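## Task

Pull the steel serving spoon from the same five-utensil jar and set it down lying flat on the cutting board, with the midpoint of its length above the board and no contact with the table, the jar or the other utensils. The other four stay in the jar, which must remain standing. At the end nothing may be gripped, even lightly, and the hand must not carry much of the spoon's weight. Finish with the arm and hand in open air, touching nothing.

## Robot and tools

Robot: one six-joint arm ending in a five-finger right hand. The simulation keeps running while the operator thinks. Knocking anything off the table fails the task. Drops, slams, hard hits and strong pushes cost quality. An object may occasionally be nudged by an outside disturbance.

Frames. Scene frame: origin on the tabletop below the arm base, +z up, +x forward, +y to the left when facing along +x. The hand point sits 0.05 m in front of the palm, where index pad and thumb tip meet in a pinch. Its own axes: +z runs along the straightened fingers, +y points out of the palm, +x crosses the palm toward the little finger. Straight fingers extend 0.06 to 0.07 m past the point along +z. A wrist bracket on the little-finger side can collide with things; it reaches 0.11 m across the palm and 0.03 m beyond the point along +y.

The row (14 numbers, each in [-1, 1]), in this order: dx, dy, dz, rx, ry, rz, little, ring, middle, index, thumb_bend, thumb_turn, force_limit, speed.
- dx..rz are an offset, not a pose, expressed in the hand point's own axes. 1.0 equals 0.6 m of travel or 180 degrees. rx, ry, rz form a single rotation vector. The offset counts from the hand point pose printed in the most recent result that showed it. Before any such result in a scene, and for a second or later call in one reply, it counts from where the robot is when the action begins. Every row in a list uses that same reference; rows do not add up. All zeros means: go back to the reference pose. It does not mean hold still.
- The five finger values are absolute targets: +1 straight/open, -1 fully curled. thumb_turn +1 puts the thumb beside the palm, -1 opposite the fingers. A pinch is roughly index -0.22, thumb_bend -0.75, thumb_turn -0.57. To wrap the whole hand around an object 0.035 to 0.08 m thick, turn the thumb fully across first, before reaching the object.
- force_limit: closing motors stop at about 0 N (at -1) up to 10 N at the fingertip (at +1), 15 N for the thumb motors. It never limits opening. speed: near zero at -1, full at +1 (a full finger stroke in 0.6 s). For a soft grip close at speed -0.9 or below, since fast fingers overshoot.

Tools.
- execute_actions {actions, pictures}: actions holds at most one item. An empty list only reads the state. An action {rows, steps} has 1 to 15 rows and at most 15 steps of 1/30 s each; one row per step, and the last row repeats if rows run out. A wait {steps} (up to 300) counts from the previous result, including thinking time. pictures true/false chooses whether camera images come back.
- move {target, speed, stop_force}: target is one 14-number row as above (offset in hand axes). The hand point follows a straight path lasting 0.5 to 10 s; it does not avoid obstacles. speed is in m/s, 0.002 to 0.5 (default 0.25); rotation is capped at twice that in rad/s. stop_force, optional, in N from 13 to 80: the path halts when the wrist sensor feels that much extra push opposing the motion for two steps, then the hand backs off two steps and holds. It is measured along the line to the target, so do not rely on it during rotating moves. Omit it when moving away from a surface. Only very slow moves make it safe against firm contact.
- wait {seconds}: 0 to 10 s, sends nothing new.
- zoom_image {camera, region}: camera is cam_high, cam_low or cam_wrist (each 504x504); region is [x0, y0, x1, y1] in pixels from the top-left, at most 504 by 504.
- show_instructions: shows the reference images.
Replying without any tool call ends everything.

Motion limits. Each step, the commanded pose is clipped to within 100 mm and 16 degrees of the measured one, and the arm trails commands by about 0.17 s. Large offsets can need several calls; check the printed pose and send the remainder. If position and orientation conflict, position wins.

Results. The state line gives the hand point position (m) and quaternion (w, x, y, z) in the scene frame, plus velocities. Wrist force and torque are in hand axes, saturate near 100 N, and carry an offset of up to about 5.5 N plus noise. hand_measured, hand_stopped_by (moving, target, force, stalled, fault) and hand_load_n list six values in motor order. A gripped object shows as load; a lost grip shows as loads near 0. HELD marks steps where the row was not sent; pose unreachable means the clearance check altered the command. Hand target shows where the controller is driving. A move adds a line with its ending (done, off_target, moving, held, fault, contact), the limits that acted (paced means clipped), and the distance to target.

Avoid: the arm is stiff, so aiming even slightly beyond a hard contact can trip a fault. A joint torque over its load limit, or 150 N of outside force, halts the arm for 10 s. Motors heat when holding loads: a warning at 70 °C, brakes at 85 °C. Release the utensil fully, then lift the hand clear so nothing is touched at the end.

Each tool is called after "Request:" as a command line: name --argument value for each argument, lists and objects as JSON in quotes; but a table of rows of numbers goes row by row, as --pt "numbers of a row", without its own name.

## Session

Request:
execute_actions --actions '[]'

Scene clock: 0.00 s of 5600.00 s.
end_effector_position=(+0.5774, -0.2726, +0.1101) hand_measured=(+1.000, +1.000, +1.000, +1.000, +1.000, +1.000) hand_load_n=(+0.0, +0.0, +0.0, +0.0, +0.0, +0.0) hand_stopped_by=(target, target, target, target, target, target) hand_force_limit=0.00 hand_speed=-0.80 end_effector_quat_wxyz=(+0.444, -0.604, +0.662, -0.024) end_effector_velocity=(-0.000, +0.000, -0.000) end_effector_angular_velocity=(+0.001, +0.001, -0.000)
Joint positions: [-1.094 -0.928  1.796  0.917  0.652 -4.209]
Joint velocities: [-0.     0.001 -0.     0.001  0.     0.   ]
Joint torques (N m, as the arm reports them, + toward a larger angle): no reading
Wrist force (N, on the end effector, along its own x y z axes, offset not removed): no reading
Wrist torque (N m, same axes, about the end effector's origin, offset not removed): no reading
Hand target: +0.577, -0.273, +0.110; +0.444, -0.604, +0.662, -0.024

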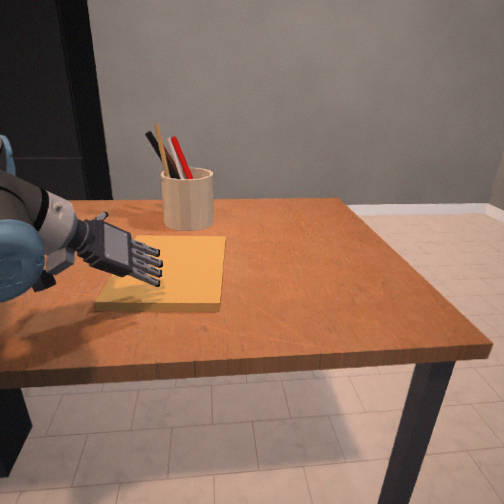

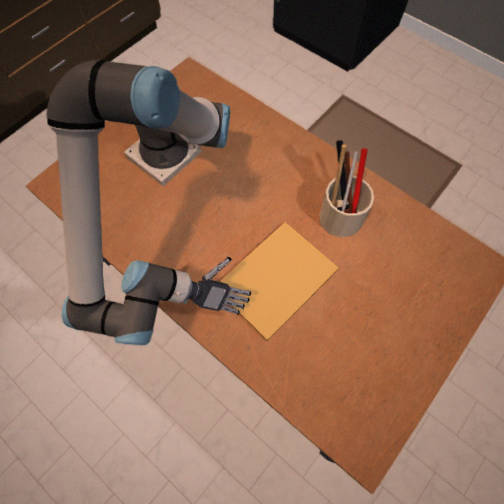

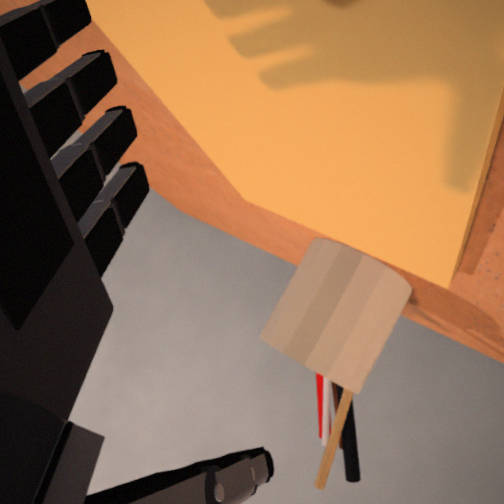

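Request:
zoom_image --camera "cam_high" --region '[130, 115, 230, 215]'

Request:
zoom_image --camera "cam_low" --region '[300, 135, 400, 235]'

Region (130, 115, 230, 215) of cam_high's 504x504 image, scaled by 5.040, with more detail than that image has.

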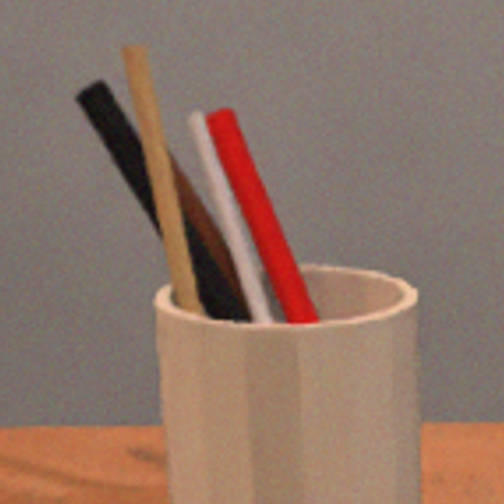

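Region (300, 135, 400, 235) of cam_low's 504x504 image, scaled by 5.040, with more detail than that image has.

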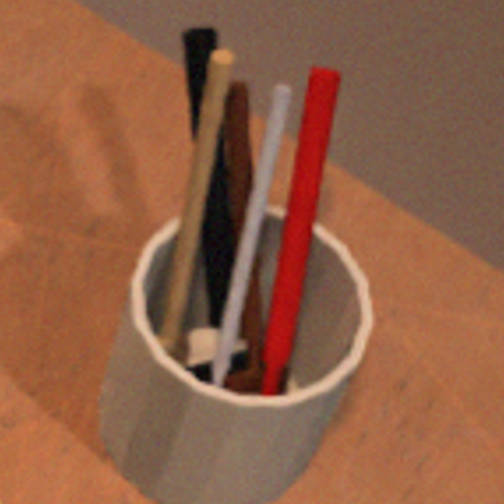

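Request:
move --target '[-0.647,-0.266,-0.008,0.266,0.12,-0.159,1,1,1,0.3,-0.6,-0.57,1,0]'

Request:
move --target '[-0.3,0,0.03,-0.01,-0.75,0,1,1,1,0.3,-0.6,-0.57,1,0]' --speed 0.3

Scene clock: 20.20 s of 5600.00 s.
end_effector_position=(+0.6509, -0.0000, +0.4200) hand_measured=(+1.000, +1.000, +1.000, +0.300, -0.600, -0.570) hand_load_n=(+0.0, +0.0, +0.0, +0.0, +0.0, +0.0) hand_stopped_by=(target, target, target, target, target, target) hand_force_limit=1.00 hand_speed=0.00 end_effector_quat_wxyz=(+0.501, -0.500, +0.500, -0.499) end_effector_velocity=(+0.001, +0.002, +0.001) end_effector_angular_velocity=(-0.004, -0.006, -0.005)
Joint positions: [-0.612 -1.915  2.244 -0.346  1.001 -3.125]
Joint velocities: [ 0.01  -0.001  0.    -0.006  0.015 -0.001]
Joint torques (N m, as the arm reports them, + toward a larger angle): [ 15.36 -26.79 -31.63  -4.02   3.8   -2.57]
Wrist force (N, on the end effector, along its own x y z axes, offset not removed): [-3.8 0.9 4.6]
Wrist torque (N m, same axes, about the end effector's origin, offset not removed): [0.07 0.17 -0.21]
Hand target: +0.651, +0.000, +0.420; +0.500, -0.500, +0.500, -0.499
Off the commanded pose: 0.001 m, 0 deg.
After step 90, 14.47 s passed at rest.
move: done

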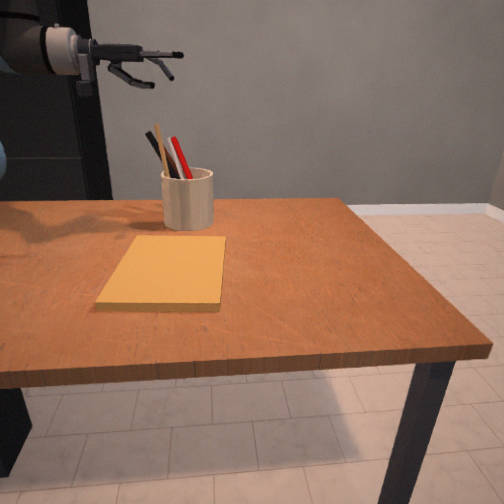

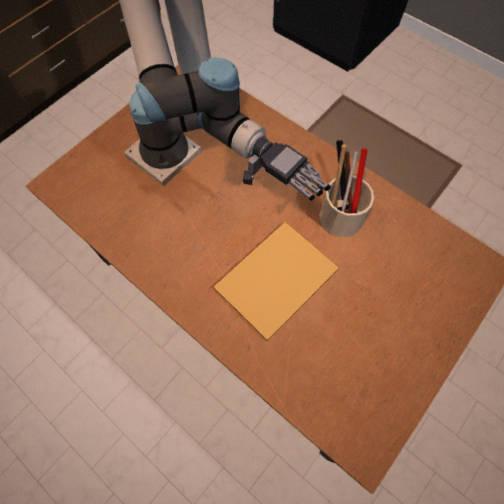

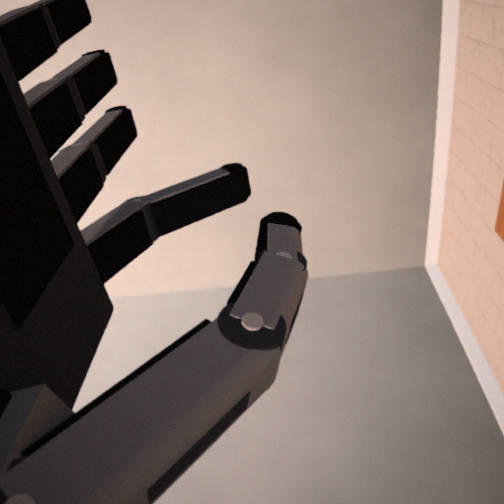

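Scene clock: 24.70 s of 5600.00 s.
end_effector_position=(+0.6686, +0.1799, +0.4204) hand_measured=(+1.000, +1.000, +1.000, +0.300, -0.600, -0.570) hand_load_n=(+0.0, +0.0, +0.0, +0.0, +0.0, +0.0) hand_stopped_by=(target, target, target, target, target, target) hand_force_limit=1.00 hand_speed=0.00 end_effector_quat_wxyz=(+0.648, -0.658, -0.265, +0.277) end_effector_velocity=(-0.000, +0.001, +0.001) end_effector_angular_velocity=(+0.002, -0.001, +0.017)
Joint positions: [-0.232 -1.063  1.3   -0.254 -0.973 -3.125]
Joint velocities: [ 0.006  0.004 -0.008  0.004 -0.011 -0.003]
Joint torques (N m, as the arm reports them, + toward a larger angle): [ 10.94 -76.63 -56.36   3.22  -3.41  -1.97]
Wrist force (N, on the end effector, along its own x y z axes, offset not removed): [-5.0 0.3 1.0]
Wrist torque (N m, same axes, about the end effector's origin, offset not removed): [0.09 0.41 -0.29]
Hand target: +0.669, +0.180, +0.420; +0.648, -0.658, -0.265, +0.277
Off the commanded pose: 0.000 m, 0 deg.
move: done

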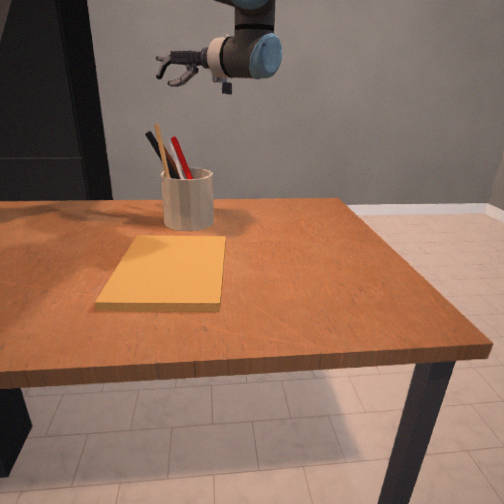

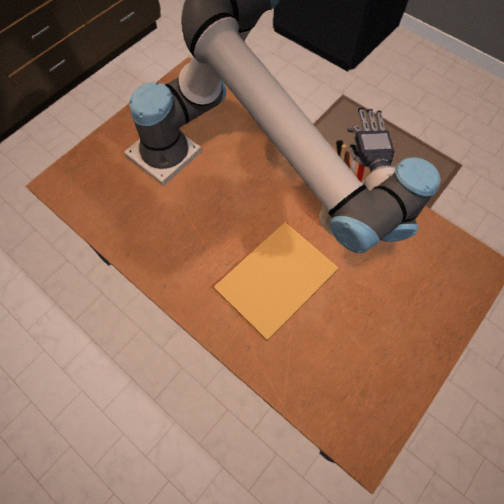

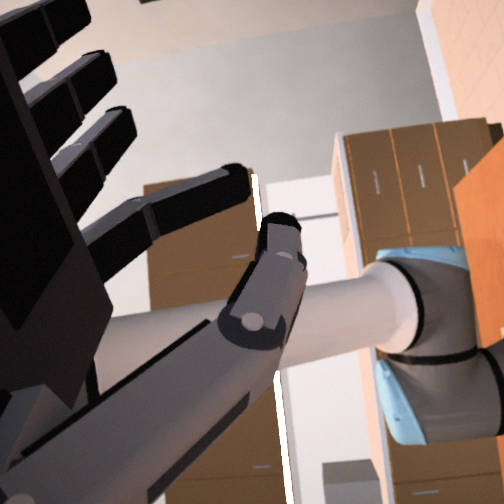

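Request:
move --target '[0.035,0.08,0.08,-0.14,0,0,1,1,1,0.3,-0.6,-0.57,1,0]' --speed 0.15

Request:
zoom_image --camera "cam_high" --region '[120, 70, 240, 190]'

Scene clock: 31.07 s of 5600.00 s.
end_effector_position=(+0.6490, +0.2275, +0.3717) hand_measured=(+1.000, +1.000, +1.000, +0.300, -0.600, -0.570) hand_load_n=(+0.0, +0.0, +0.0, +0.0, +0.0, +0.0) hand_stopped_by=(target, target, target, target, target, target) hand_force_limit=1.00 hand_speed=0.00 end_effector_quat_wxyz=(-0.489, +0.783, +0.319, -0.213) end_effector_velocity=(-0.000, +0.001, -0.003) end_effector_angular_velocity=(-0.011, -0.009, -0.000)
Joint positions: [-0.139 -1.26   1.511 -0.812 -0.964 -2.79 ]
Joint velocities: [ 0.004 -0.005  0.008 -0.021 -0.002  0.013]
Joint torques (N m, as the arm reports them, + toward a larger angle): [ 13.63 -87.15 -31.87  -2.96  -3.06   1.81]
Wrist force (N, on the end effector, along its own x y z axes, offset not removed): [1.9 -1.7 3.3]
Wrist torque (N m, same axes, about the end effector's origin, offset not removed): [-0.34 -0.61 -0.09]
Hand target: +0.649, +0.228, +0.372; -0.489, +0.784, +0.319, -0.213
Off the commanded pose: 0.000 m, 0 deg.
After step 90, 1.43 s passed at rest.
move: done

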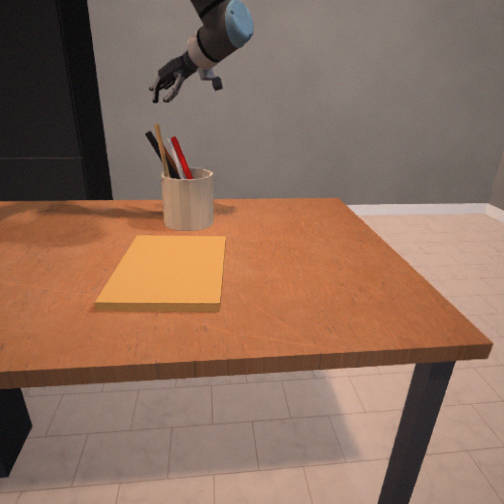

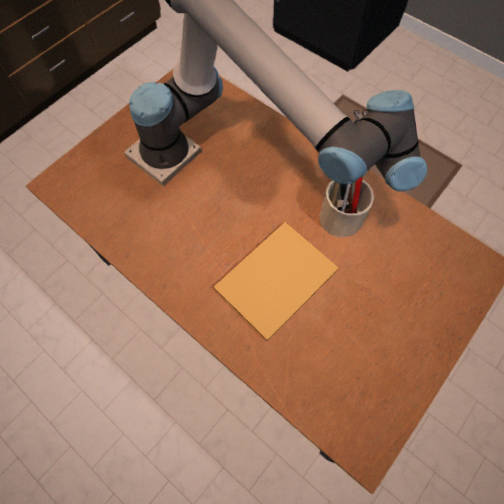

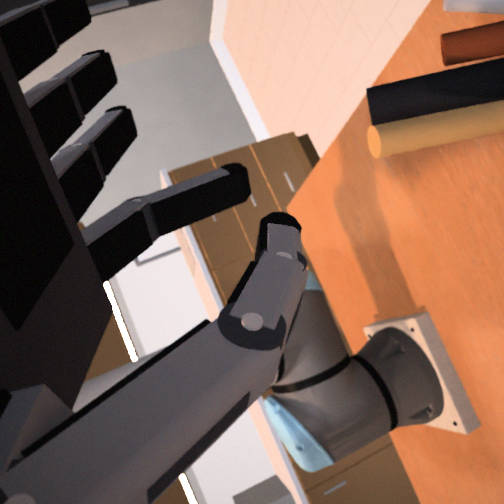

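Region (120, 70, 240, 190) of cam_high's 504x504 image, scaled by 4.200, with more detail than that image has.

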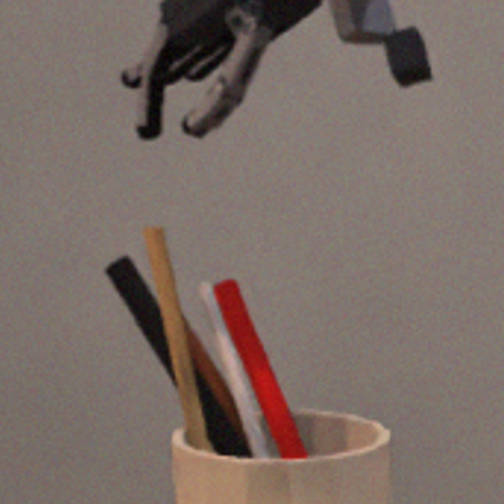

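Request:
move --target '[0.085,0.02,0.105,0,0,0,1,1,1,0.3,-0.6,-0.57,1,0]' --speed 0.08

Request:
zoom_image --camera "cam_high" --region '[120, 70, 240, 190]'

Scene clock: 37.27 s of 5600.00 s.
end_effector_position=(+0.6479, +0.2992, +0.3328) hand_measured=(+1.000, +1.000, +1.000, +0.300, -0.600, -0.570) hand_load_n=(+0.0, +0.0, +0.0, +0.0, +0.0, +0.0) hand_stopped_by=(target, target, target, target, target, target) hand_force_limit=1.00 hand_speed=0.00 end_effector_quat_wxyz=(-0.489, +0.783, +0.319, -0.213) end_effector_velocity=(+0.000, +0.002, -0.001) end_effector_angular_velocity=(-0.001, -0.003, -0.000)
Joint positions: [-0.051 -1.229  1.544 -0.912 -0.89  -2.73 ]
Joint velocities: [ 0.003  0.     0.001 -0.006  0.002  0.003]
Joint torques (N m, as the arm reports them, + toward a larger angle): [ 12.5  -64.15 -30.23  -2.77   4.65   1.63]
Wrist force (N, on the end effector, along its own x y z axes, offset not removed): [0.9 1.0 2.9]
Wrist torque (N m, same axes, about the end effector's origin, offset not removed): [0.19 -0.40 0.26]
Hand target: +0.648, +0.300, +0.333; -0.489, +0.783, +0.319, -0.213
Off the commanded pose: 0.000 m, 0 deg.
After step 90, 1.70 s passed at rest.
move: done

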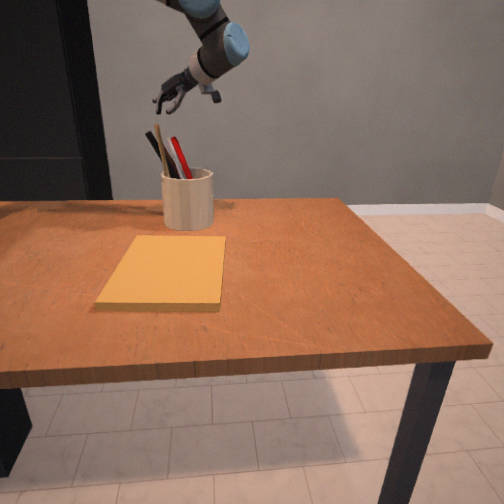

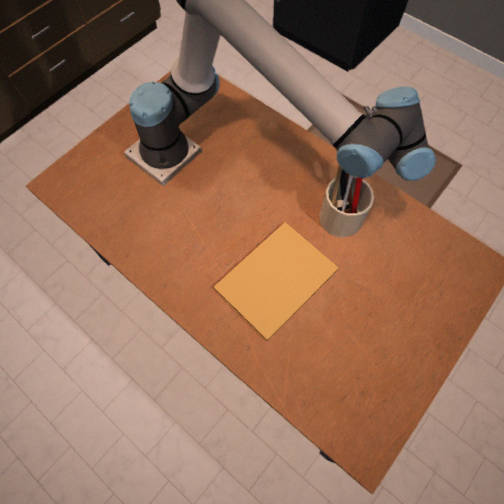

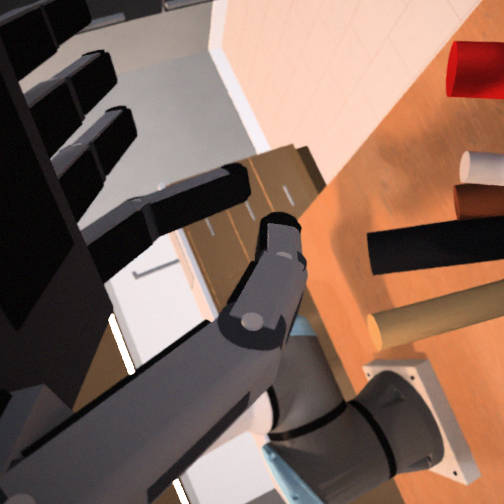

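Region (120, 70, 240, 190) of cam_high's 504x504 image, scaled by 4.200, with more detail than that image has.

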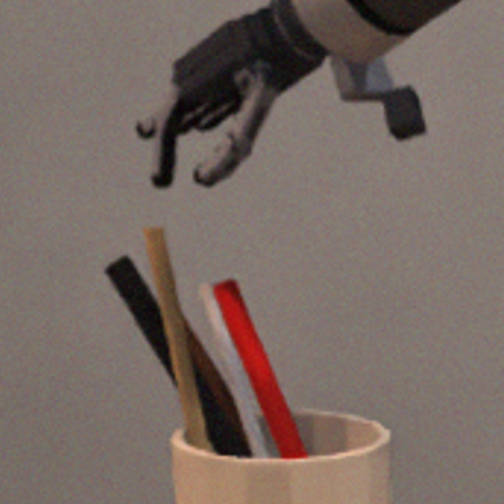

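Request:
move --target '[0,0.075,0.02,0,0,0,1,1,1,0.3,-0.6,-0.57,1,0]' --speed 0.04

Request:
zoom_image --camera "cam_high" --region '[120, 70, 240, 190]'

Scene clock: 43.87 s of 5600.00 s.
end_effector_position=(+0.6532, +0.2925, +0.2873) hand_measured=(+1.000, +1.000, +1.000, +0.300, -0.600, -0.570) hand_load_n=(+0.0, +0.0, +0.0, +0.0, +0.0, +0.0) hand_stopped_by=(target, target, target, target, target, target) hand_force_limit=1.00 hand_speed=0.00 end_effector_quat_wxyz=(-0.489, +0.783, +0.319, -0.213) end_effector_velocity=(+0.000, -0.000, -0.002) end_effector_angular_velocity=(+0.000, -0.001, -0.000)
Joint positions: [-0.058 -1.196  1.582 -0.979 -0.896 -2.735]
Joint velocities: [-0.     0.001  0.002 -0.003 -0.    -0.001]
Joint torques (N m, as the arm reports them, + toward a larger angle): [-12.45 -65.96 -29.54  -3.26  -2.73  -1.78]
Wrist force (N, on the end effector, along its own x y z axes, offset not removed): [-4.1 3.3 5.3]
Wrist torque (N m, same axes, about the end effector's origin, offset not removed): [0.38 0.07 -0.11]
Hand target: +0.653, +0.292, +0.287; -0.489, +0.783, +0.319, -0.213
Off the commanded pose: 0.000 m, 0 deg.
After step 90, 2.03 s passed at rest.
move: done

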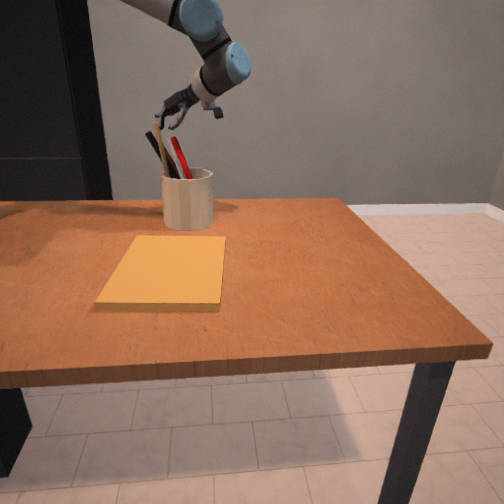

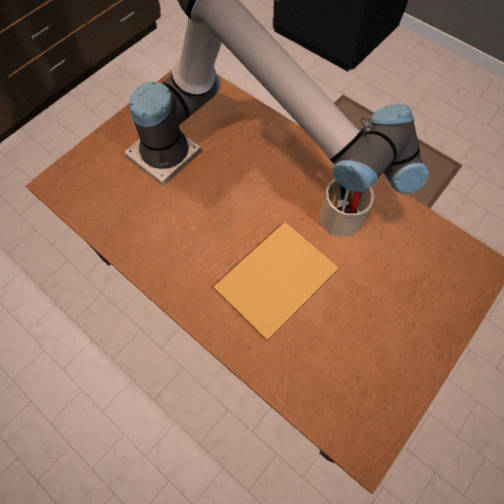

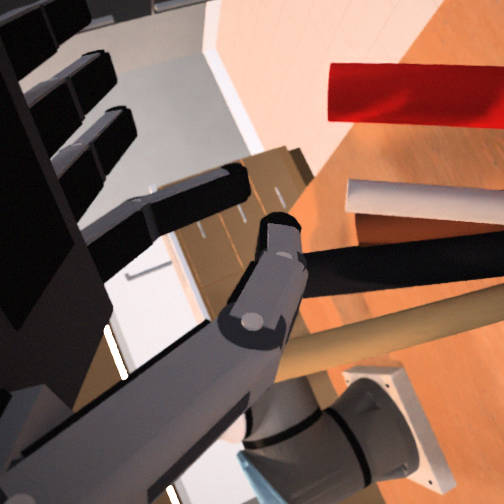

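Region (120, 70, 240, 190) of cam_high's 504x504 image, scaled by 4.200, with more detail than that image has.

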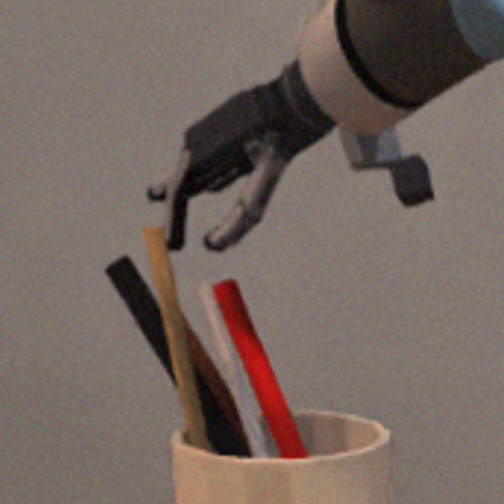

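Aligned. Continue along y.

Request:
move --target '[0,0.08,0,0,0,0,1,1,1,0.3,-0.6,-0.57,1,0]' --speed 0.02 --stop_force 15

Request:
zoom_image --camera "cam_high" --region '[120, 70, 240, 190]'

Scene clock: 49.10 s of 5600.00 s.
end_effector_position=(+0.6670, +0.2773, +0.2443) hand_measured=(+1.000, +1.000, +1.000, +0.300, -0.600, -0.570) hand_load_n=(+0.0, +0.0, +0.0, +0.0, +0.0, +0.0) hand_stopped_by=(target, target, target, target, target, target) hand_force_limit=1.00 hand_speed=0.00 end_effector_quat_wxyz=(-0.489, +0.783, +0.319, -0.213) end_effector_velocity=(+0.001, -0.001, -0.003) end_effector_angular_velocity=(-0.000, +0.001, +0.000)
Joint positions: [-0.076 -1.15   1.595 -1.031 -0.911 -2.748]
Joint velocities: [-0.001  0.003  0.001 -0.003 -0.001 -0.   ]
Joint torques (N m, as the arm reports them, + toward a larger angle): [-13.66 -66.23 -28.04  -2.78  -3.16  -1.96]
Wrist force (N, on the end effector, along its own x y z axes, offset not removed): [-2.1 0.1 1.2]
Wrist torque (N m, same axes, about the end effector's origin, offset not removed): [0.00 -0.01 0.07]
Hand target: +0.667, +0.277, +0.244; -0.489, +0.783, +0.319, -0.213
Off the commanded pose: 0.000 m, 0 deg.
move: done

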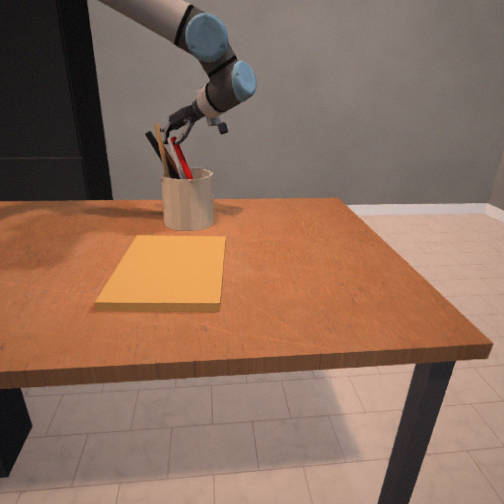

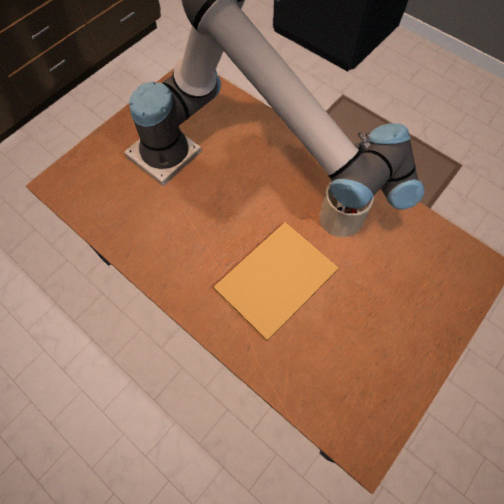

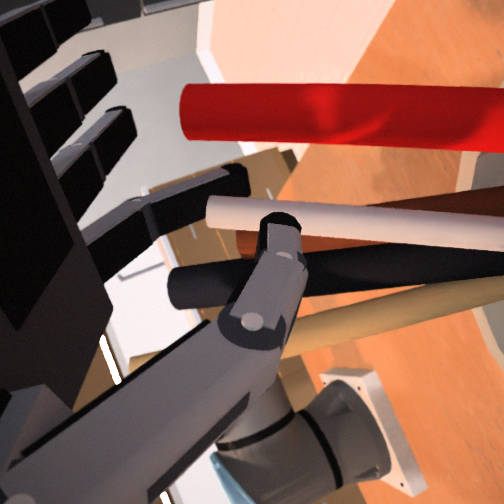

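Region (120, 70, 240, 190) of cam_high's 504x504 image, scaled by 4.200, with more detail than that image has.

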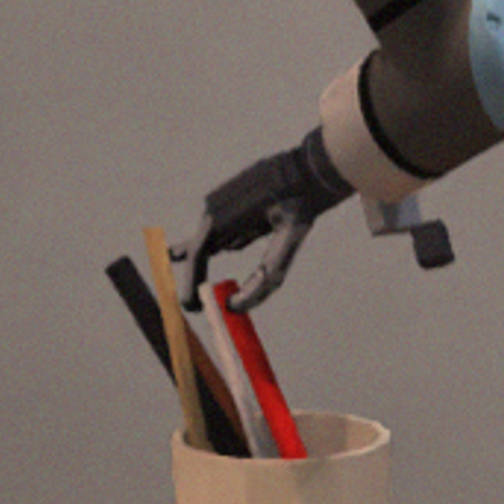

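Request:
move --target '[-0.006,0.01,0.006,0,0,0,1,1,1,0.3,-0.6,-0.57,1,0]' --speed 0.015

Request:
move --target '[0,0,0,0,0,0,1,1,1,-0.6,-0.8,-0.57,1,-0.7]'

Request:
zoom_image --camera "cam_high" --region '[120, 70, 240, 190]'

Scene clock: 54.30 s of 5600.00 s.
end_effector_position=(+0.6641, +0.2752, +0.2376) hand_measured=(+1.000, +1.000, +1.000, +0.300, -0.600, -0.570) hand_load_n=(+0.0, +0.0, +0.0, +0.0, +0.0, +0.0) hand_stopped_by=(target, target, target, target, target, target) hand_force_limit=1.00 hand_speed=0.00 end_effector_quat_wxyz=(-0.489, +0.783, +0.319, -0.213) end_effector_velocity=(-0.001, -0.001, -0.002) end_effector_angular_velocity=(+0.000, -0.001, -0.000)
Joint positions: [-0.079 -1.149  1.608 -1.043 -0.913 -2.75 ]
Joint velocities: [-0.001 -0.     0.005 -0.005 -0.001 -0.001]
Joint torques (N m, as the arm reports them, + toward a larger angle): [-13.29 -94.78 -28.97  -3.52  -3.03  -1.78]
Wrist force (N, on the end effector, along its own x y z axes, offset not removed): [-5.7 0.6 5.4]
Wrist torque (N m, same axes, about the end effector's origin, offset not removed): [-0.07 0.48 -0.12]
Hand target: +0.664, +0.275, +0.237; -0.489, +0.783, +0.319, -0.213
Off the commanded pose: 0.000 m, 0 deg.
After step 90, 1.43 s passed at rest.
move: done

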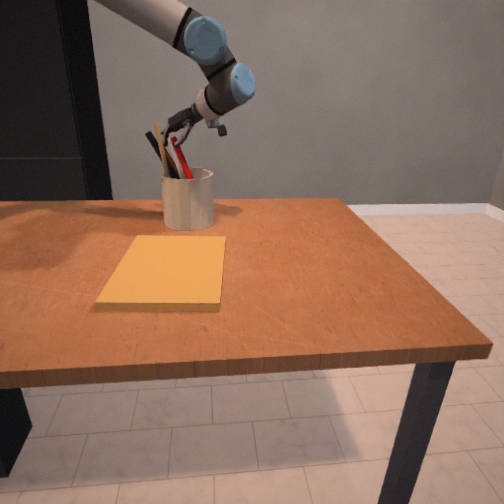

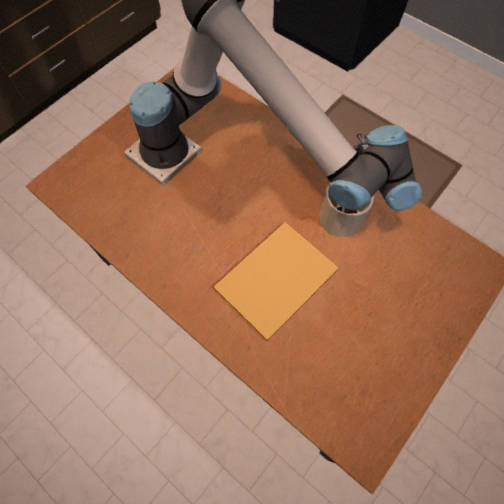

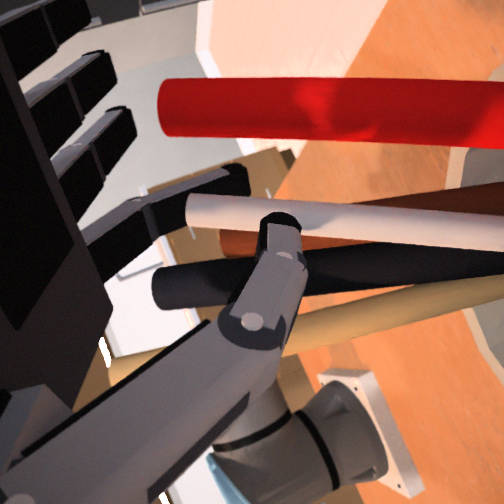

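Scene clock: 55.20 s of 5600.00 s.
end_effector_position=(+0.6640, +0.2752, +0.2376) hand_measured=(+1.000, +1.000, +1.000, +0.058, -0.786, -0.570) hand_load_n=(+0.0, +0.0, +0.0, +11.5, +8.5, +0.0) hand_stopped_by=(target, target, target, force, stalled, target) hand_force_limit=1.00 hand_speed=-0.70 end_effector_quat_wxyz=(-0.489, +0.783, +0.319, -0.213) end_effector_velocity=(+0.000, +0.000, -0.000) end_effector_angular_velocity=(-0.000, +0.001, -0.000)
Joint positions: [-0.079 -1.15   1.608 -1.043 -0.913 -2.75 ]
Joint velocities: [ 0.     0.001 -0.001  0.     0.     0.   ]
Joint torques (N m, as the arm reports them, + toward a larger angle): [  8.8  -86.9  -54.09  -0.82  -0.15  -0.06]
Wrist force (N, on the end effector, along its own x y z axes, offset not removed): [0.7 -4.5 0.7]
Wrist torque (N m, same axes, about the end effector's origin, offset not removed): [-0.03 -0.33 0.12]
Hand target: +0.664, +0.275, +0.238; -0.489, +0.783, +0.319, -0.213
Off the commanded pose: 0.000 m, 0 deg.
move: done

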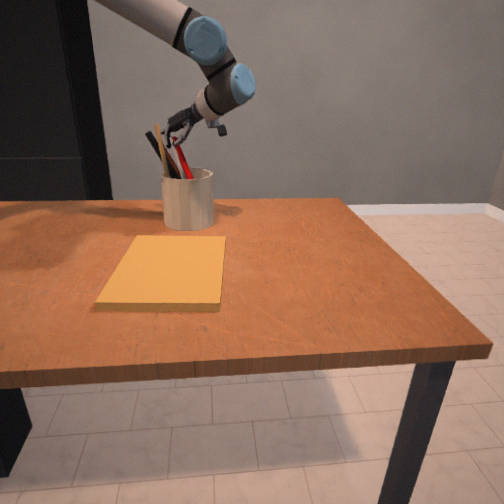

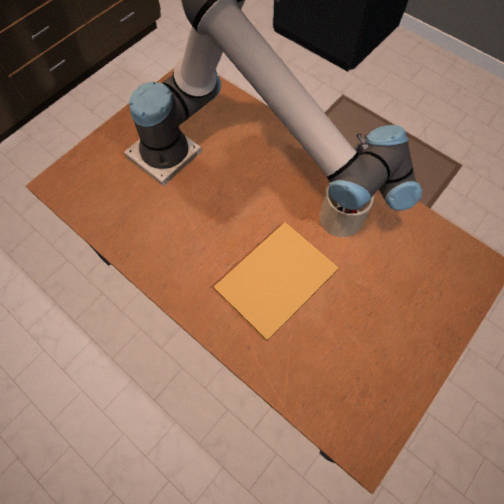

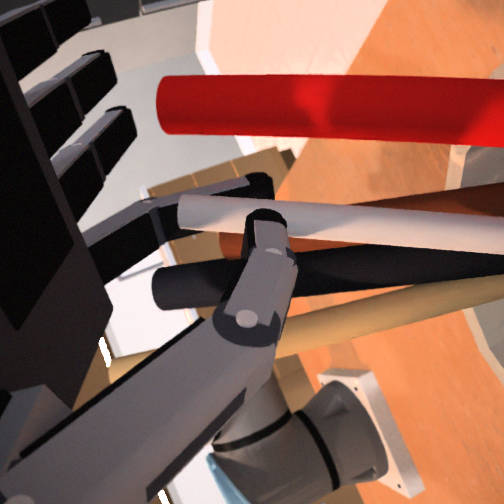

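Region (120, 70, 240, 190) of cam_high's 504x504 image, scaled by 4.200, with more detail than that image has.

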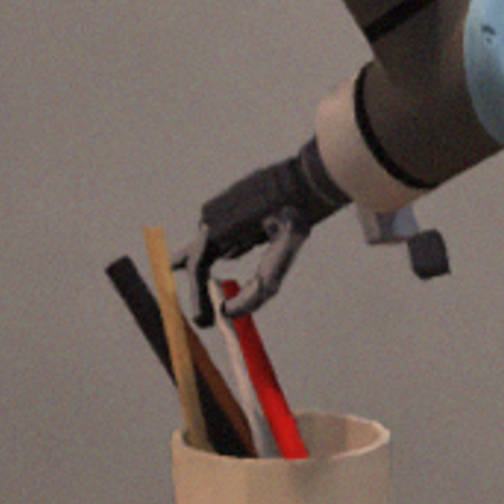

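Request:
execute_actions --actions '[{"rows":[[0,0,-0.002,0,0,0,1,1,1,-0.62,-0.8,-0.57,1,-0.5],[0,0,-0.005,0,0,0,1,1,1,-0.6,-0.8,-0.57,1,-0.5],[0,0,-0.008,0,0,0,1,1,1,-0.62,-0.8,-0.57,1,-0.5],[0,0,-0.011,0,0,0,1,1,1,-0.6,-0.8,-0.57,1,-0.5],[0,0,-0.014,0,0,0,1,1,1,-0.62,-0.8,-0.57,1,-0.5],[0,0,-0.017,0,0,0,1,1,1,-0.6,-0.8,-0.57,1,-0.5],[0,0,-0.02,0,0,0,1,1,1,-0.62,-0.8,-0.57,1,-0.5],[0,0,-0.023,0,0,0,1,1,1,-0.6,-0.8,-0.57,1,-0.5],[0,0,-0.026,0,0,0,1,1,1,-0.62,-0.8,-0.57,1,-0.5],[0,0,-0.029,0,0,0,1,1,1,-0.6,-0.8,-0.57,1,-0.5],[0,0,-0.032,0,0,0,1,1,1,-0.62,-0.8,-0.57,1,-0.5],[0,0,-0.034,0,0,0,1,1,1,-0.6,-0.8,-0.57,1,-0.5],[0,0,-0.035,0,0,0,1,1,1,-0.62,-0.8,-0.57,1,-0.5],[0,0,-0.035,0,0,0,1,1,1,-0.6,-0.8,-0.57,1,-0.5],[0,0,-0.035,0,0,0,1,1,1,-0.62,-0.8,-0.57,1,-0.5]]}]' --pictures false

Request:
move --target '[0,0,-0.03,0,0,0,1,1,1,-0.64,-0.8,-0.57,1,-0.5]' --speed 0.02

Request:
move --target '[0,0,0,0,0,0,1,1,1,-0.66,-0.8,-0.57,1,-0.5]'

Request:
zoom_image --camera "cam_high" --region '[120, 70, 240, 190]'

Scene clock: 67.30 s of 5600.00 s.
end_effector_position=(+0.6750, +0.2644, +0.2450) hand_measured=(+1.000, +1.000, +1.000, +0.038, -0.786, -0.570) hand_load_n=(+0.0, +0.0, +0.0, +10.5, +4.0, -1.0) hand_stopped_by=(target, target, target, force, stalled, target) hand_force_limit=1.00 hand_speed=-0.50 end_effector_quat_wxyz=(-0.489, +0.783, +0.318, -0.213) end_effector_velocity=(+0.021, -0.020, +0.013) end_effector_angular_velocity=(+0.001, -0.002, +0.000)
Joint positions: [-0.091 -1.141  1.58  -1.019 -0.924 -2.758]
Joint velocities: [-0.023  0.018 -0.054  0.044 -0.019 -0.017]
Joint torques (N m, as the arm reports them, + toward a larger angle): [-12.32 -57.9  -52.19  -0.6   -3.99  -1.75]
Wrist force (N, on the end effector, along its own x y z axes, offset not removed): [-1.1 -11.1 0.3]
Wrist torque (N m, same axes, about the end effector's origin, offset not removed): [-0.41 0.04 -0.14]
Hand target: +0.678, +0.262, +0.247; -0.489, +0.783, +0.318, -0.213
Off the commanded pose: 0.004 m, 0 deg.
Steps of this call (steps 1 to 90: nothing new was sent; then 8.60 s passed at rest; steps 91 to 105: all 15 steps of this action). Readings (end_effector_position | what the end effector reports):
91: (+0.6641, +0.2752, +0.2377) | hand_measured=(+1.000, +1.000, +1.000, +0.058, -0.784, -0.570) hand_load_n=(+0.0, +0.0, +0.0, +11.5, +8.5, +0.0) hand_stopped_by=(target, target, target, force, stalled, target) hand_force_limit=1.00 hand_speed=-0.50
92: (+0.6642, +0.2752, +0.2377) | hand_measured=(+1.000, +1.000, +1.000, +0.058, -0.784, -0.570) hand_load_n=(+0.0, +0.0, +0.0, +11.5, +8.5, +0.0) hand_stopped_by=(target, target, target, force, stalled, target) hand_force_limit=1.00 hand_speed=-0.50
94: (+0.6649, +0.2745, +0.2383) | hand_measured=(+1.000, +1.000, +1.000, +0.058, -0.784, -0.570) hand_load_n=(+0.0, +0.0, +0.0, +11.5, +8.5, +0.0) hand_stopped_by=(target, target, target, force, stalled, target) hand_force_limit=1.00 hand_speed=-0.50
98: (+0.6681, +0.2713, +0.2404) | hand_measured=(+1.000, +1.000, +1.000, +0.058, -0.784, -0.570) hand_load_n=(+0.0, +0.0, +0.0, +10.5, +6.5, -0.5) hand_stopped_by=(target, target, target, force, stalled, target) hand_force_limit=1.00 hand_speed=-0.50
105: the state above

Scene clock: 68.80 s of 5600.00 s.
end_effector_position=(+0.6887, +0.2510, +0.2541) hand_measured=(+1.000, +1.000, +1.000, +0.020, -0.788, -0.570) hand_load_n=(+0.0, +0.0, +0.0, +5.0, +2.5, -1.0) hand_stopped_by=(target, target, target, force, stalled, target) hand_force_limit=1.00 hand_speed=-0.50 end_effector_quat_wxyz=(-0.489, +0.783, +0.318, -0.213) end_effector_velocity=(+0.002, -0.002, +0.002) end_effector_angular_velocity=(-0.000, -0.001, -0.001)
Joint positions: [-0.106 -1.129  1.544 -0.988 -0.936 -2.768]
Joint velocities: [-0.002  0.    -0.005  0.004 -0.001 -0.001]
Joint torques (N m, as the arm reports them, + toward a larger angle): [-15.82 -67.24 -55.94   0.4   -3.91  -1.54]
Wrist force (N, on the end effector, along its own x y z axes, offset not removed): [-1.3 -6.9 2.1]
Wrist torque (N m, same axes, about the end effector's origin, offset not removed): [-0.60 0.00 -0.17]
Hand target: +0.689, +0.251, +0.254; -0.489, +0.783, +0.318, -0.213
Off the commanded pose: 0.000 m, 0 deg.
move: done

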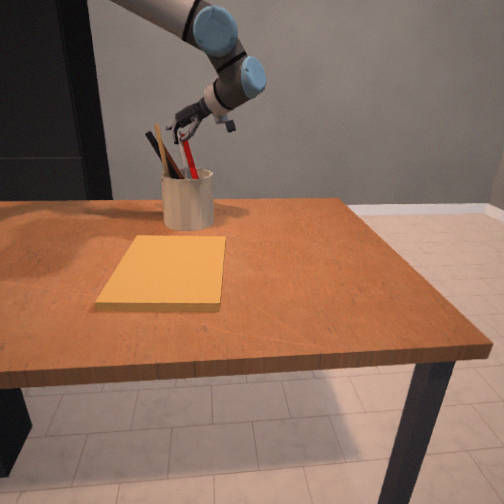

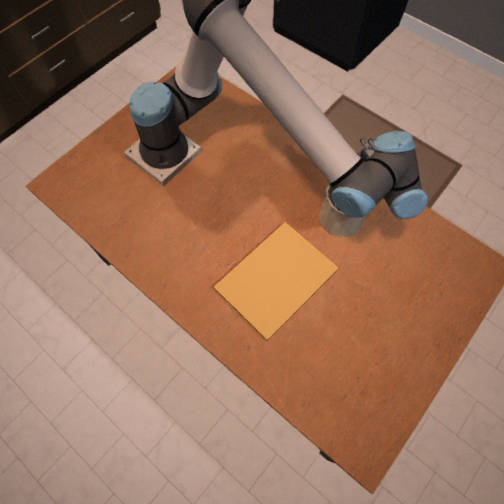

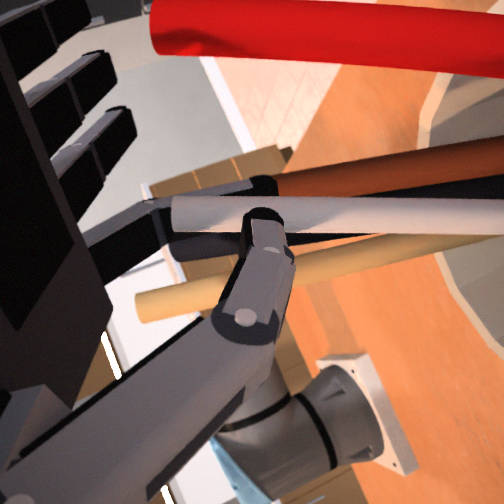

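Scene clock: 69.30 s of 5600.00 s.
end_effector_position=(+0.6888, +0.2509, +0.2541) hand_measured=(+1.000, +1.000, +1.000, -0.024, -0.788, -0.570) hand_load_n=(+0.0, +0.0, +0.0, +11.5, +4.0, -2.0) hand_stopped_by=(target, target, target, force, stalled, target) hand_force_limit=1.00 hand_speed=-0.50 end_effector_quat_wxyz=(-0.489, +0.783, +0.319, -0.213) end_effector_velocity=(+0.001, +0.000, -0.000) end_effector_angular_velocity=(-0.000, -0.003, +0.001)
Joint positions: [-0.106 -1.129  1.544 -0.988 -0.936 -2.769]
Joint velocities: [ 0.    -0.    -0.    -0.002 -0.    -0.   ]
Joint torques (N m, as the arm reports them, + toward a larger angle): [  8.19 -77.54 -35.69  -4.15  -0.49   0.14]
Wrist force (N, on the end effector, along its own x y z axes, offset not removed): [1.9 -11.0 1.9]
Wrist torque (N m, same axes, about the end effector's origin, offset not removed): [-0.42 -0.41 -0.05]
Hand target: +0.689, +0.251, +0.254; -0.489, +0.783, +0.318, -0.213
Off the commanded pose: 0.000 m, 0 deg.
move: done

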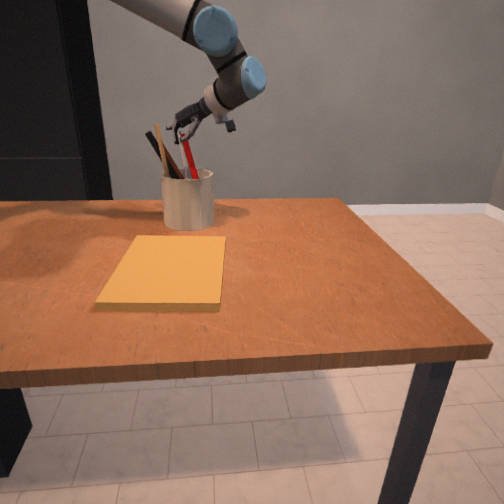

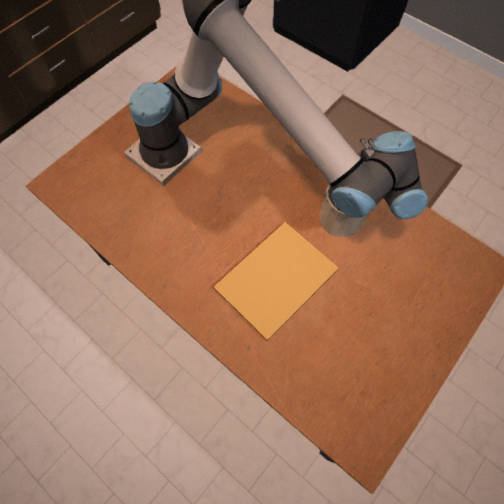

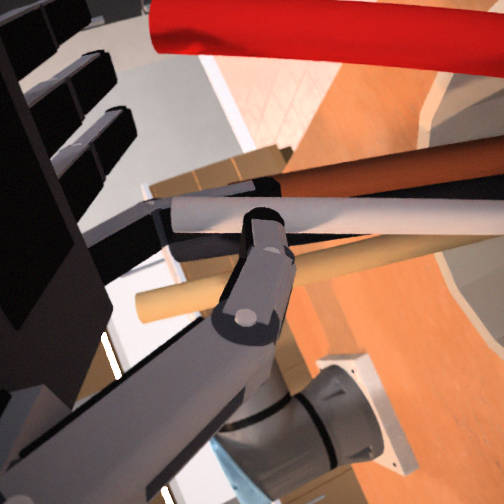

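Region (120, 70, 240, 190) of cam_high's 504x504 image, scaled by 4.200, with more detail than that image has.

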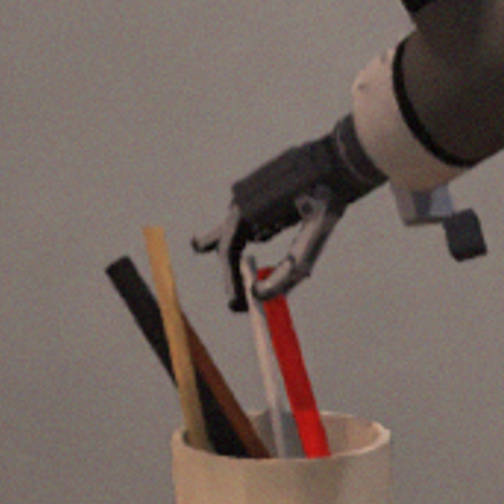

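Request:
move --target '[0,-0.008,-0.006,0,0,0,1,1,1,-0.66,-0.8,-0.57,1,-0.5]' --speed 0.01

Request:
move --target '[0,-0.02,-0.01,0,0,0,1,1,1,-0.68,-0.83,-0.57,1,-0.5]' --speed 0.01

Scene clock: 74.00 s of 5600.00 s.
end_effector_position=(+0.6897, +0.2502, +0.2597) hand_measured=(+1.000, +1.000, +1.000, -0.024, -0.786, -0.570) hand_load_n=(+0.0, +0.0, +0.0, +5.0, +7.0, -0.5) hand_stopped_by=(target, target, target, force, stalled, target) hand_force_limit=1.00 hand_speed=-0.50 end_effector_quat_wxyz=(-0.489, +0.783, +0.319, -0.213) end_effector_velocity=(+0.000, -0.000, +0.003) end_effector_angular_velocity=(+0.000, -0.001, +0.000)
Joint positions: [-0.107 -1.132  1.537 -0.978 -0.937 -2.769]
Joint velocities: [-0.    -0.002 -0.003  0.005 -0.    -0.001]
Joint torques (N m, as the arm reports them, + toward a larger angle): [-10.85 -93.91 -55.33   0.35  -2.78  -1.57]
Wrist force (N, on the end effector, along its own x y z axes, offset not removed): [-1.6 2.2 -0.3]
Wrist torque (N m, same axes, about the end effector's origin, offset not removed): [-0.01 0.05 -0.22]
Hand target: +0.690, +0.250, +0.260; -0.489, +0.783, +0.319, -0.213
Off the commanded pose: 0.000 m, 0 deg.
After step 90, 0.87 s passed at rest.
move: done

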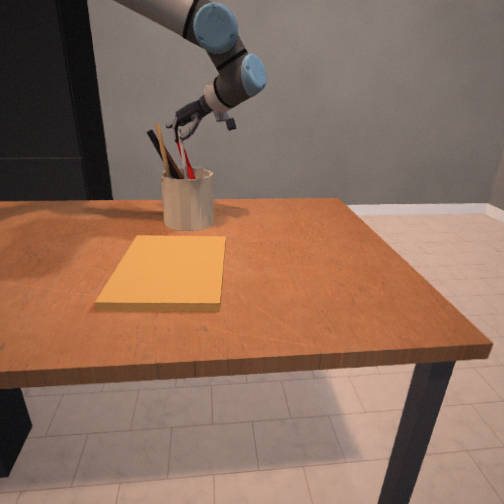

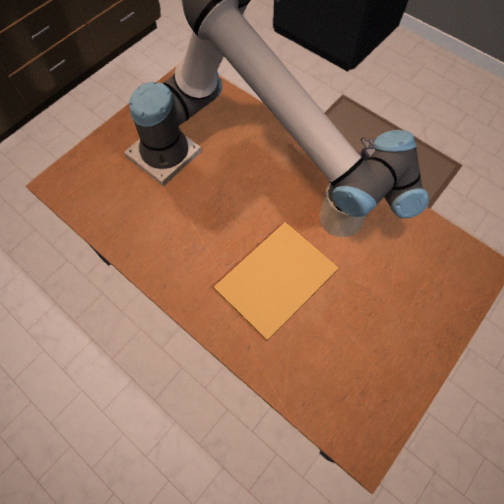

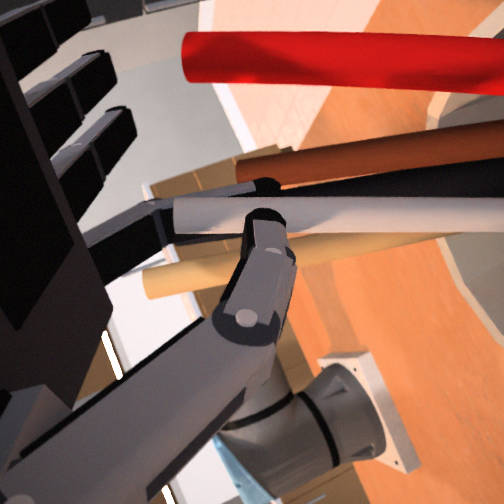

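Scene clock: 75.57 s of 5600.00 s.
end_effector_position=(+0.6901, +0.2503, +0.2728) hand_measured=(+1.000, +1.000, +1.000, -0.064, -0.808, -0.570) hand_load_n=(+0.0, +0.0, +0.0, +8.0, +9.5, -0.5) hand_stopped_by=(target, target, target, force, stalled, target) hand_force_limit=1.00 hand_speed=-0.50 end_effector_quat_wxyz=(-0.489, +0.783, +0.319, -0.213) end_effector_velocity=(+0.001, -0.000, +0.003) end_effector_angular_velocity=(-0.001, -0.002, -0.001)
Joint positions: [-0.107 -1.14   1.524 -0.957 -0.937 -2.769]
Joint velocities: [-0.    -0.002 -0.003  0.003  0.     0.001]
Joint torques (N m, as the arm reports them, + toward a larger angle): [-11.58 -96.92 -60.37   1.    -3.09  -0.83]
Wrist force (N, on the end effector, along its own x y z axes, offset not removed): [-7.7 6.2 1.4]
Wrist torque (N m, same axes, about the end effector's origin, offset not removed): [0.66 0.75 -0.28]
Hand target: +0.690, +0.250, +0.273; -0.489, +0.783, +0.319, -0.213
Off the commanded pose: 0.000 m, 0 deg.
move: done

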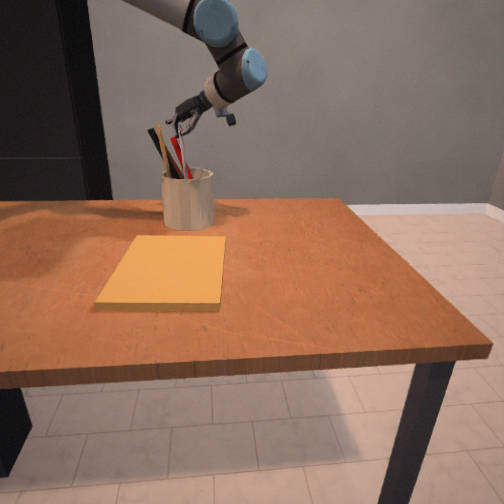

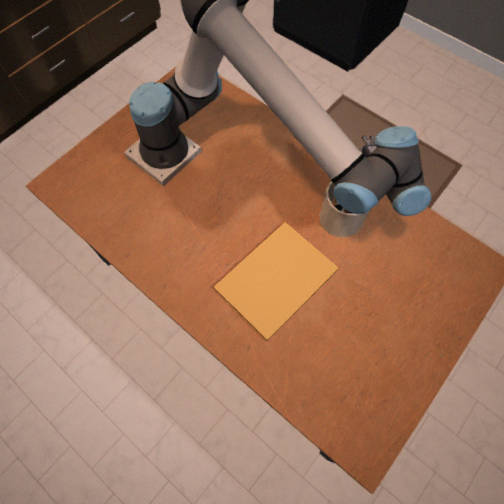

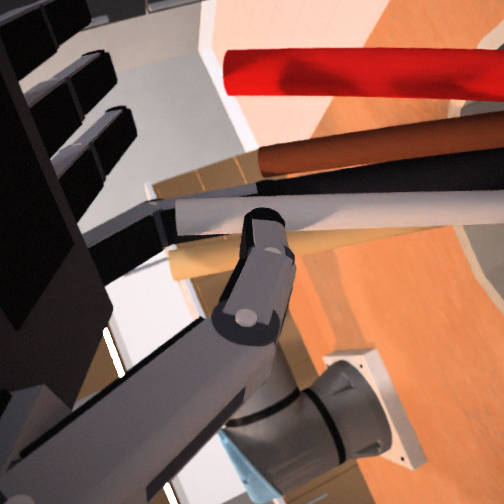

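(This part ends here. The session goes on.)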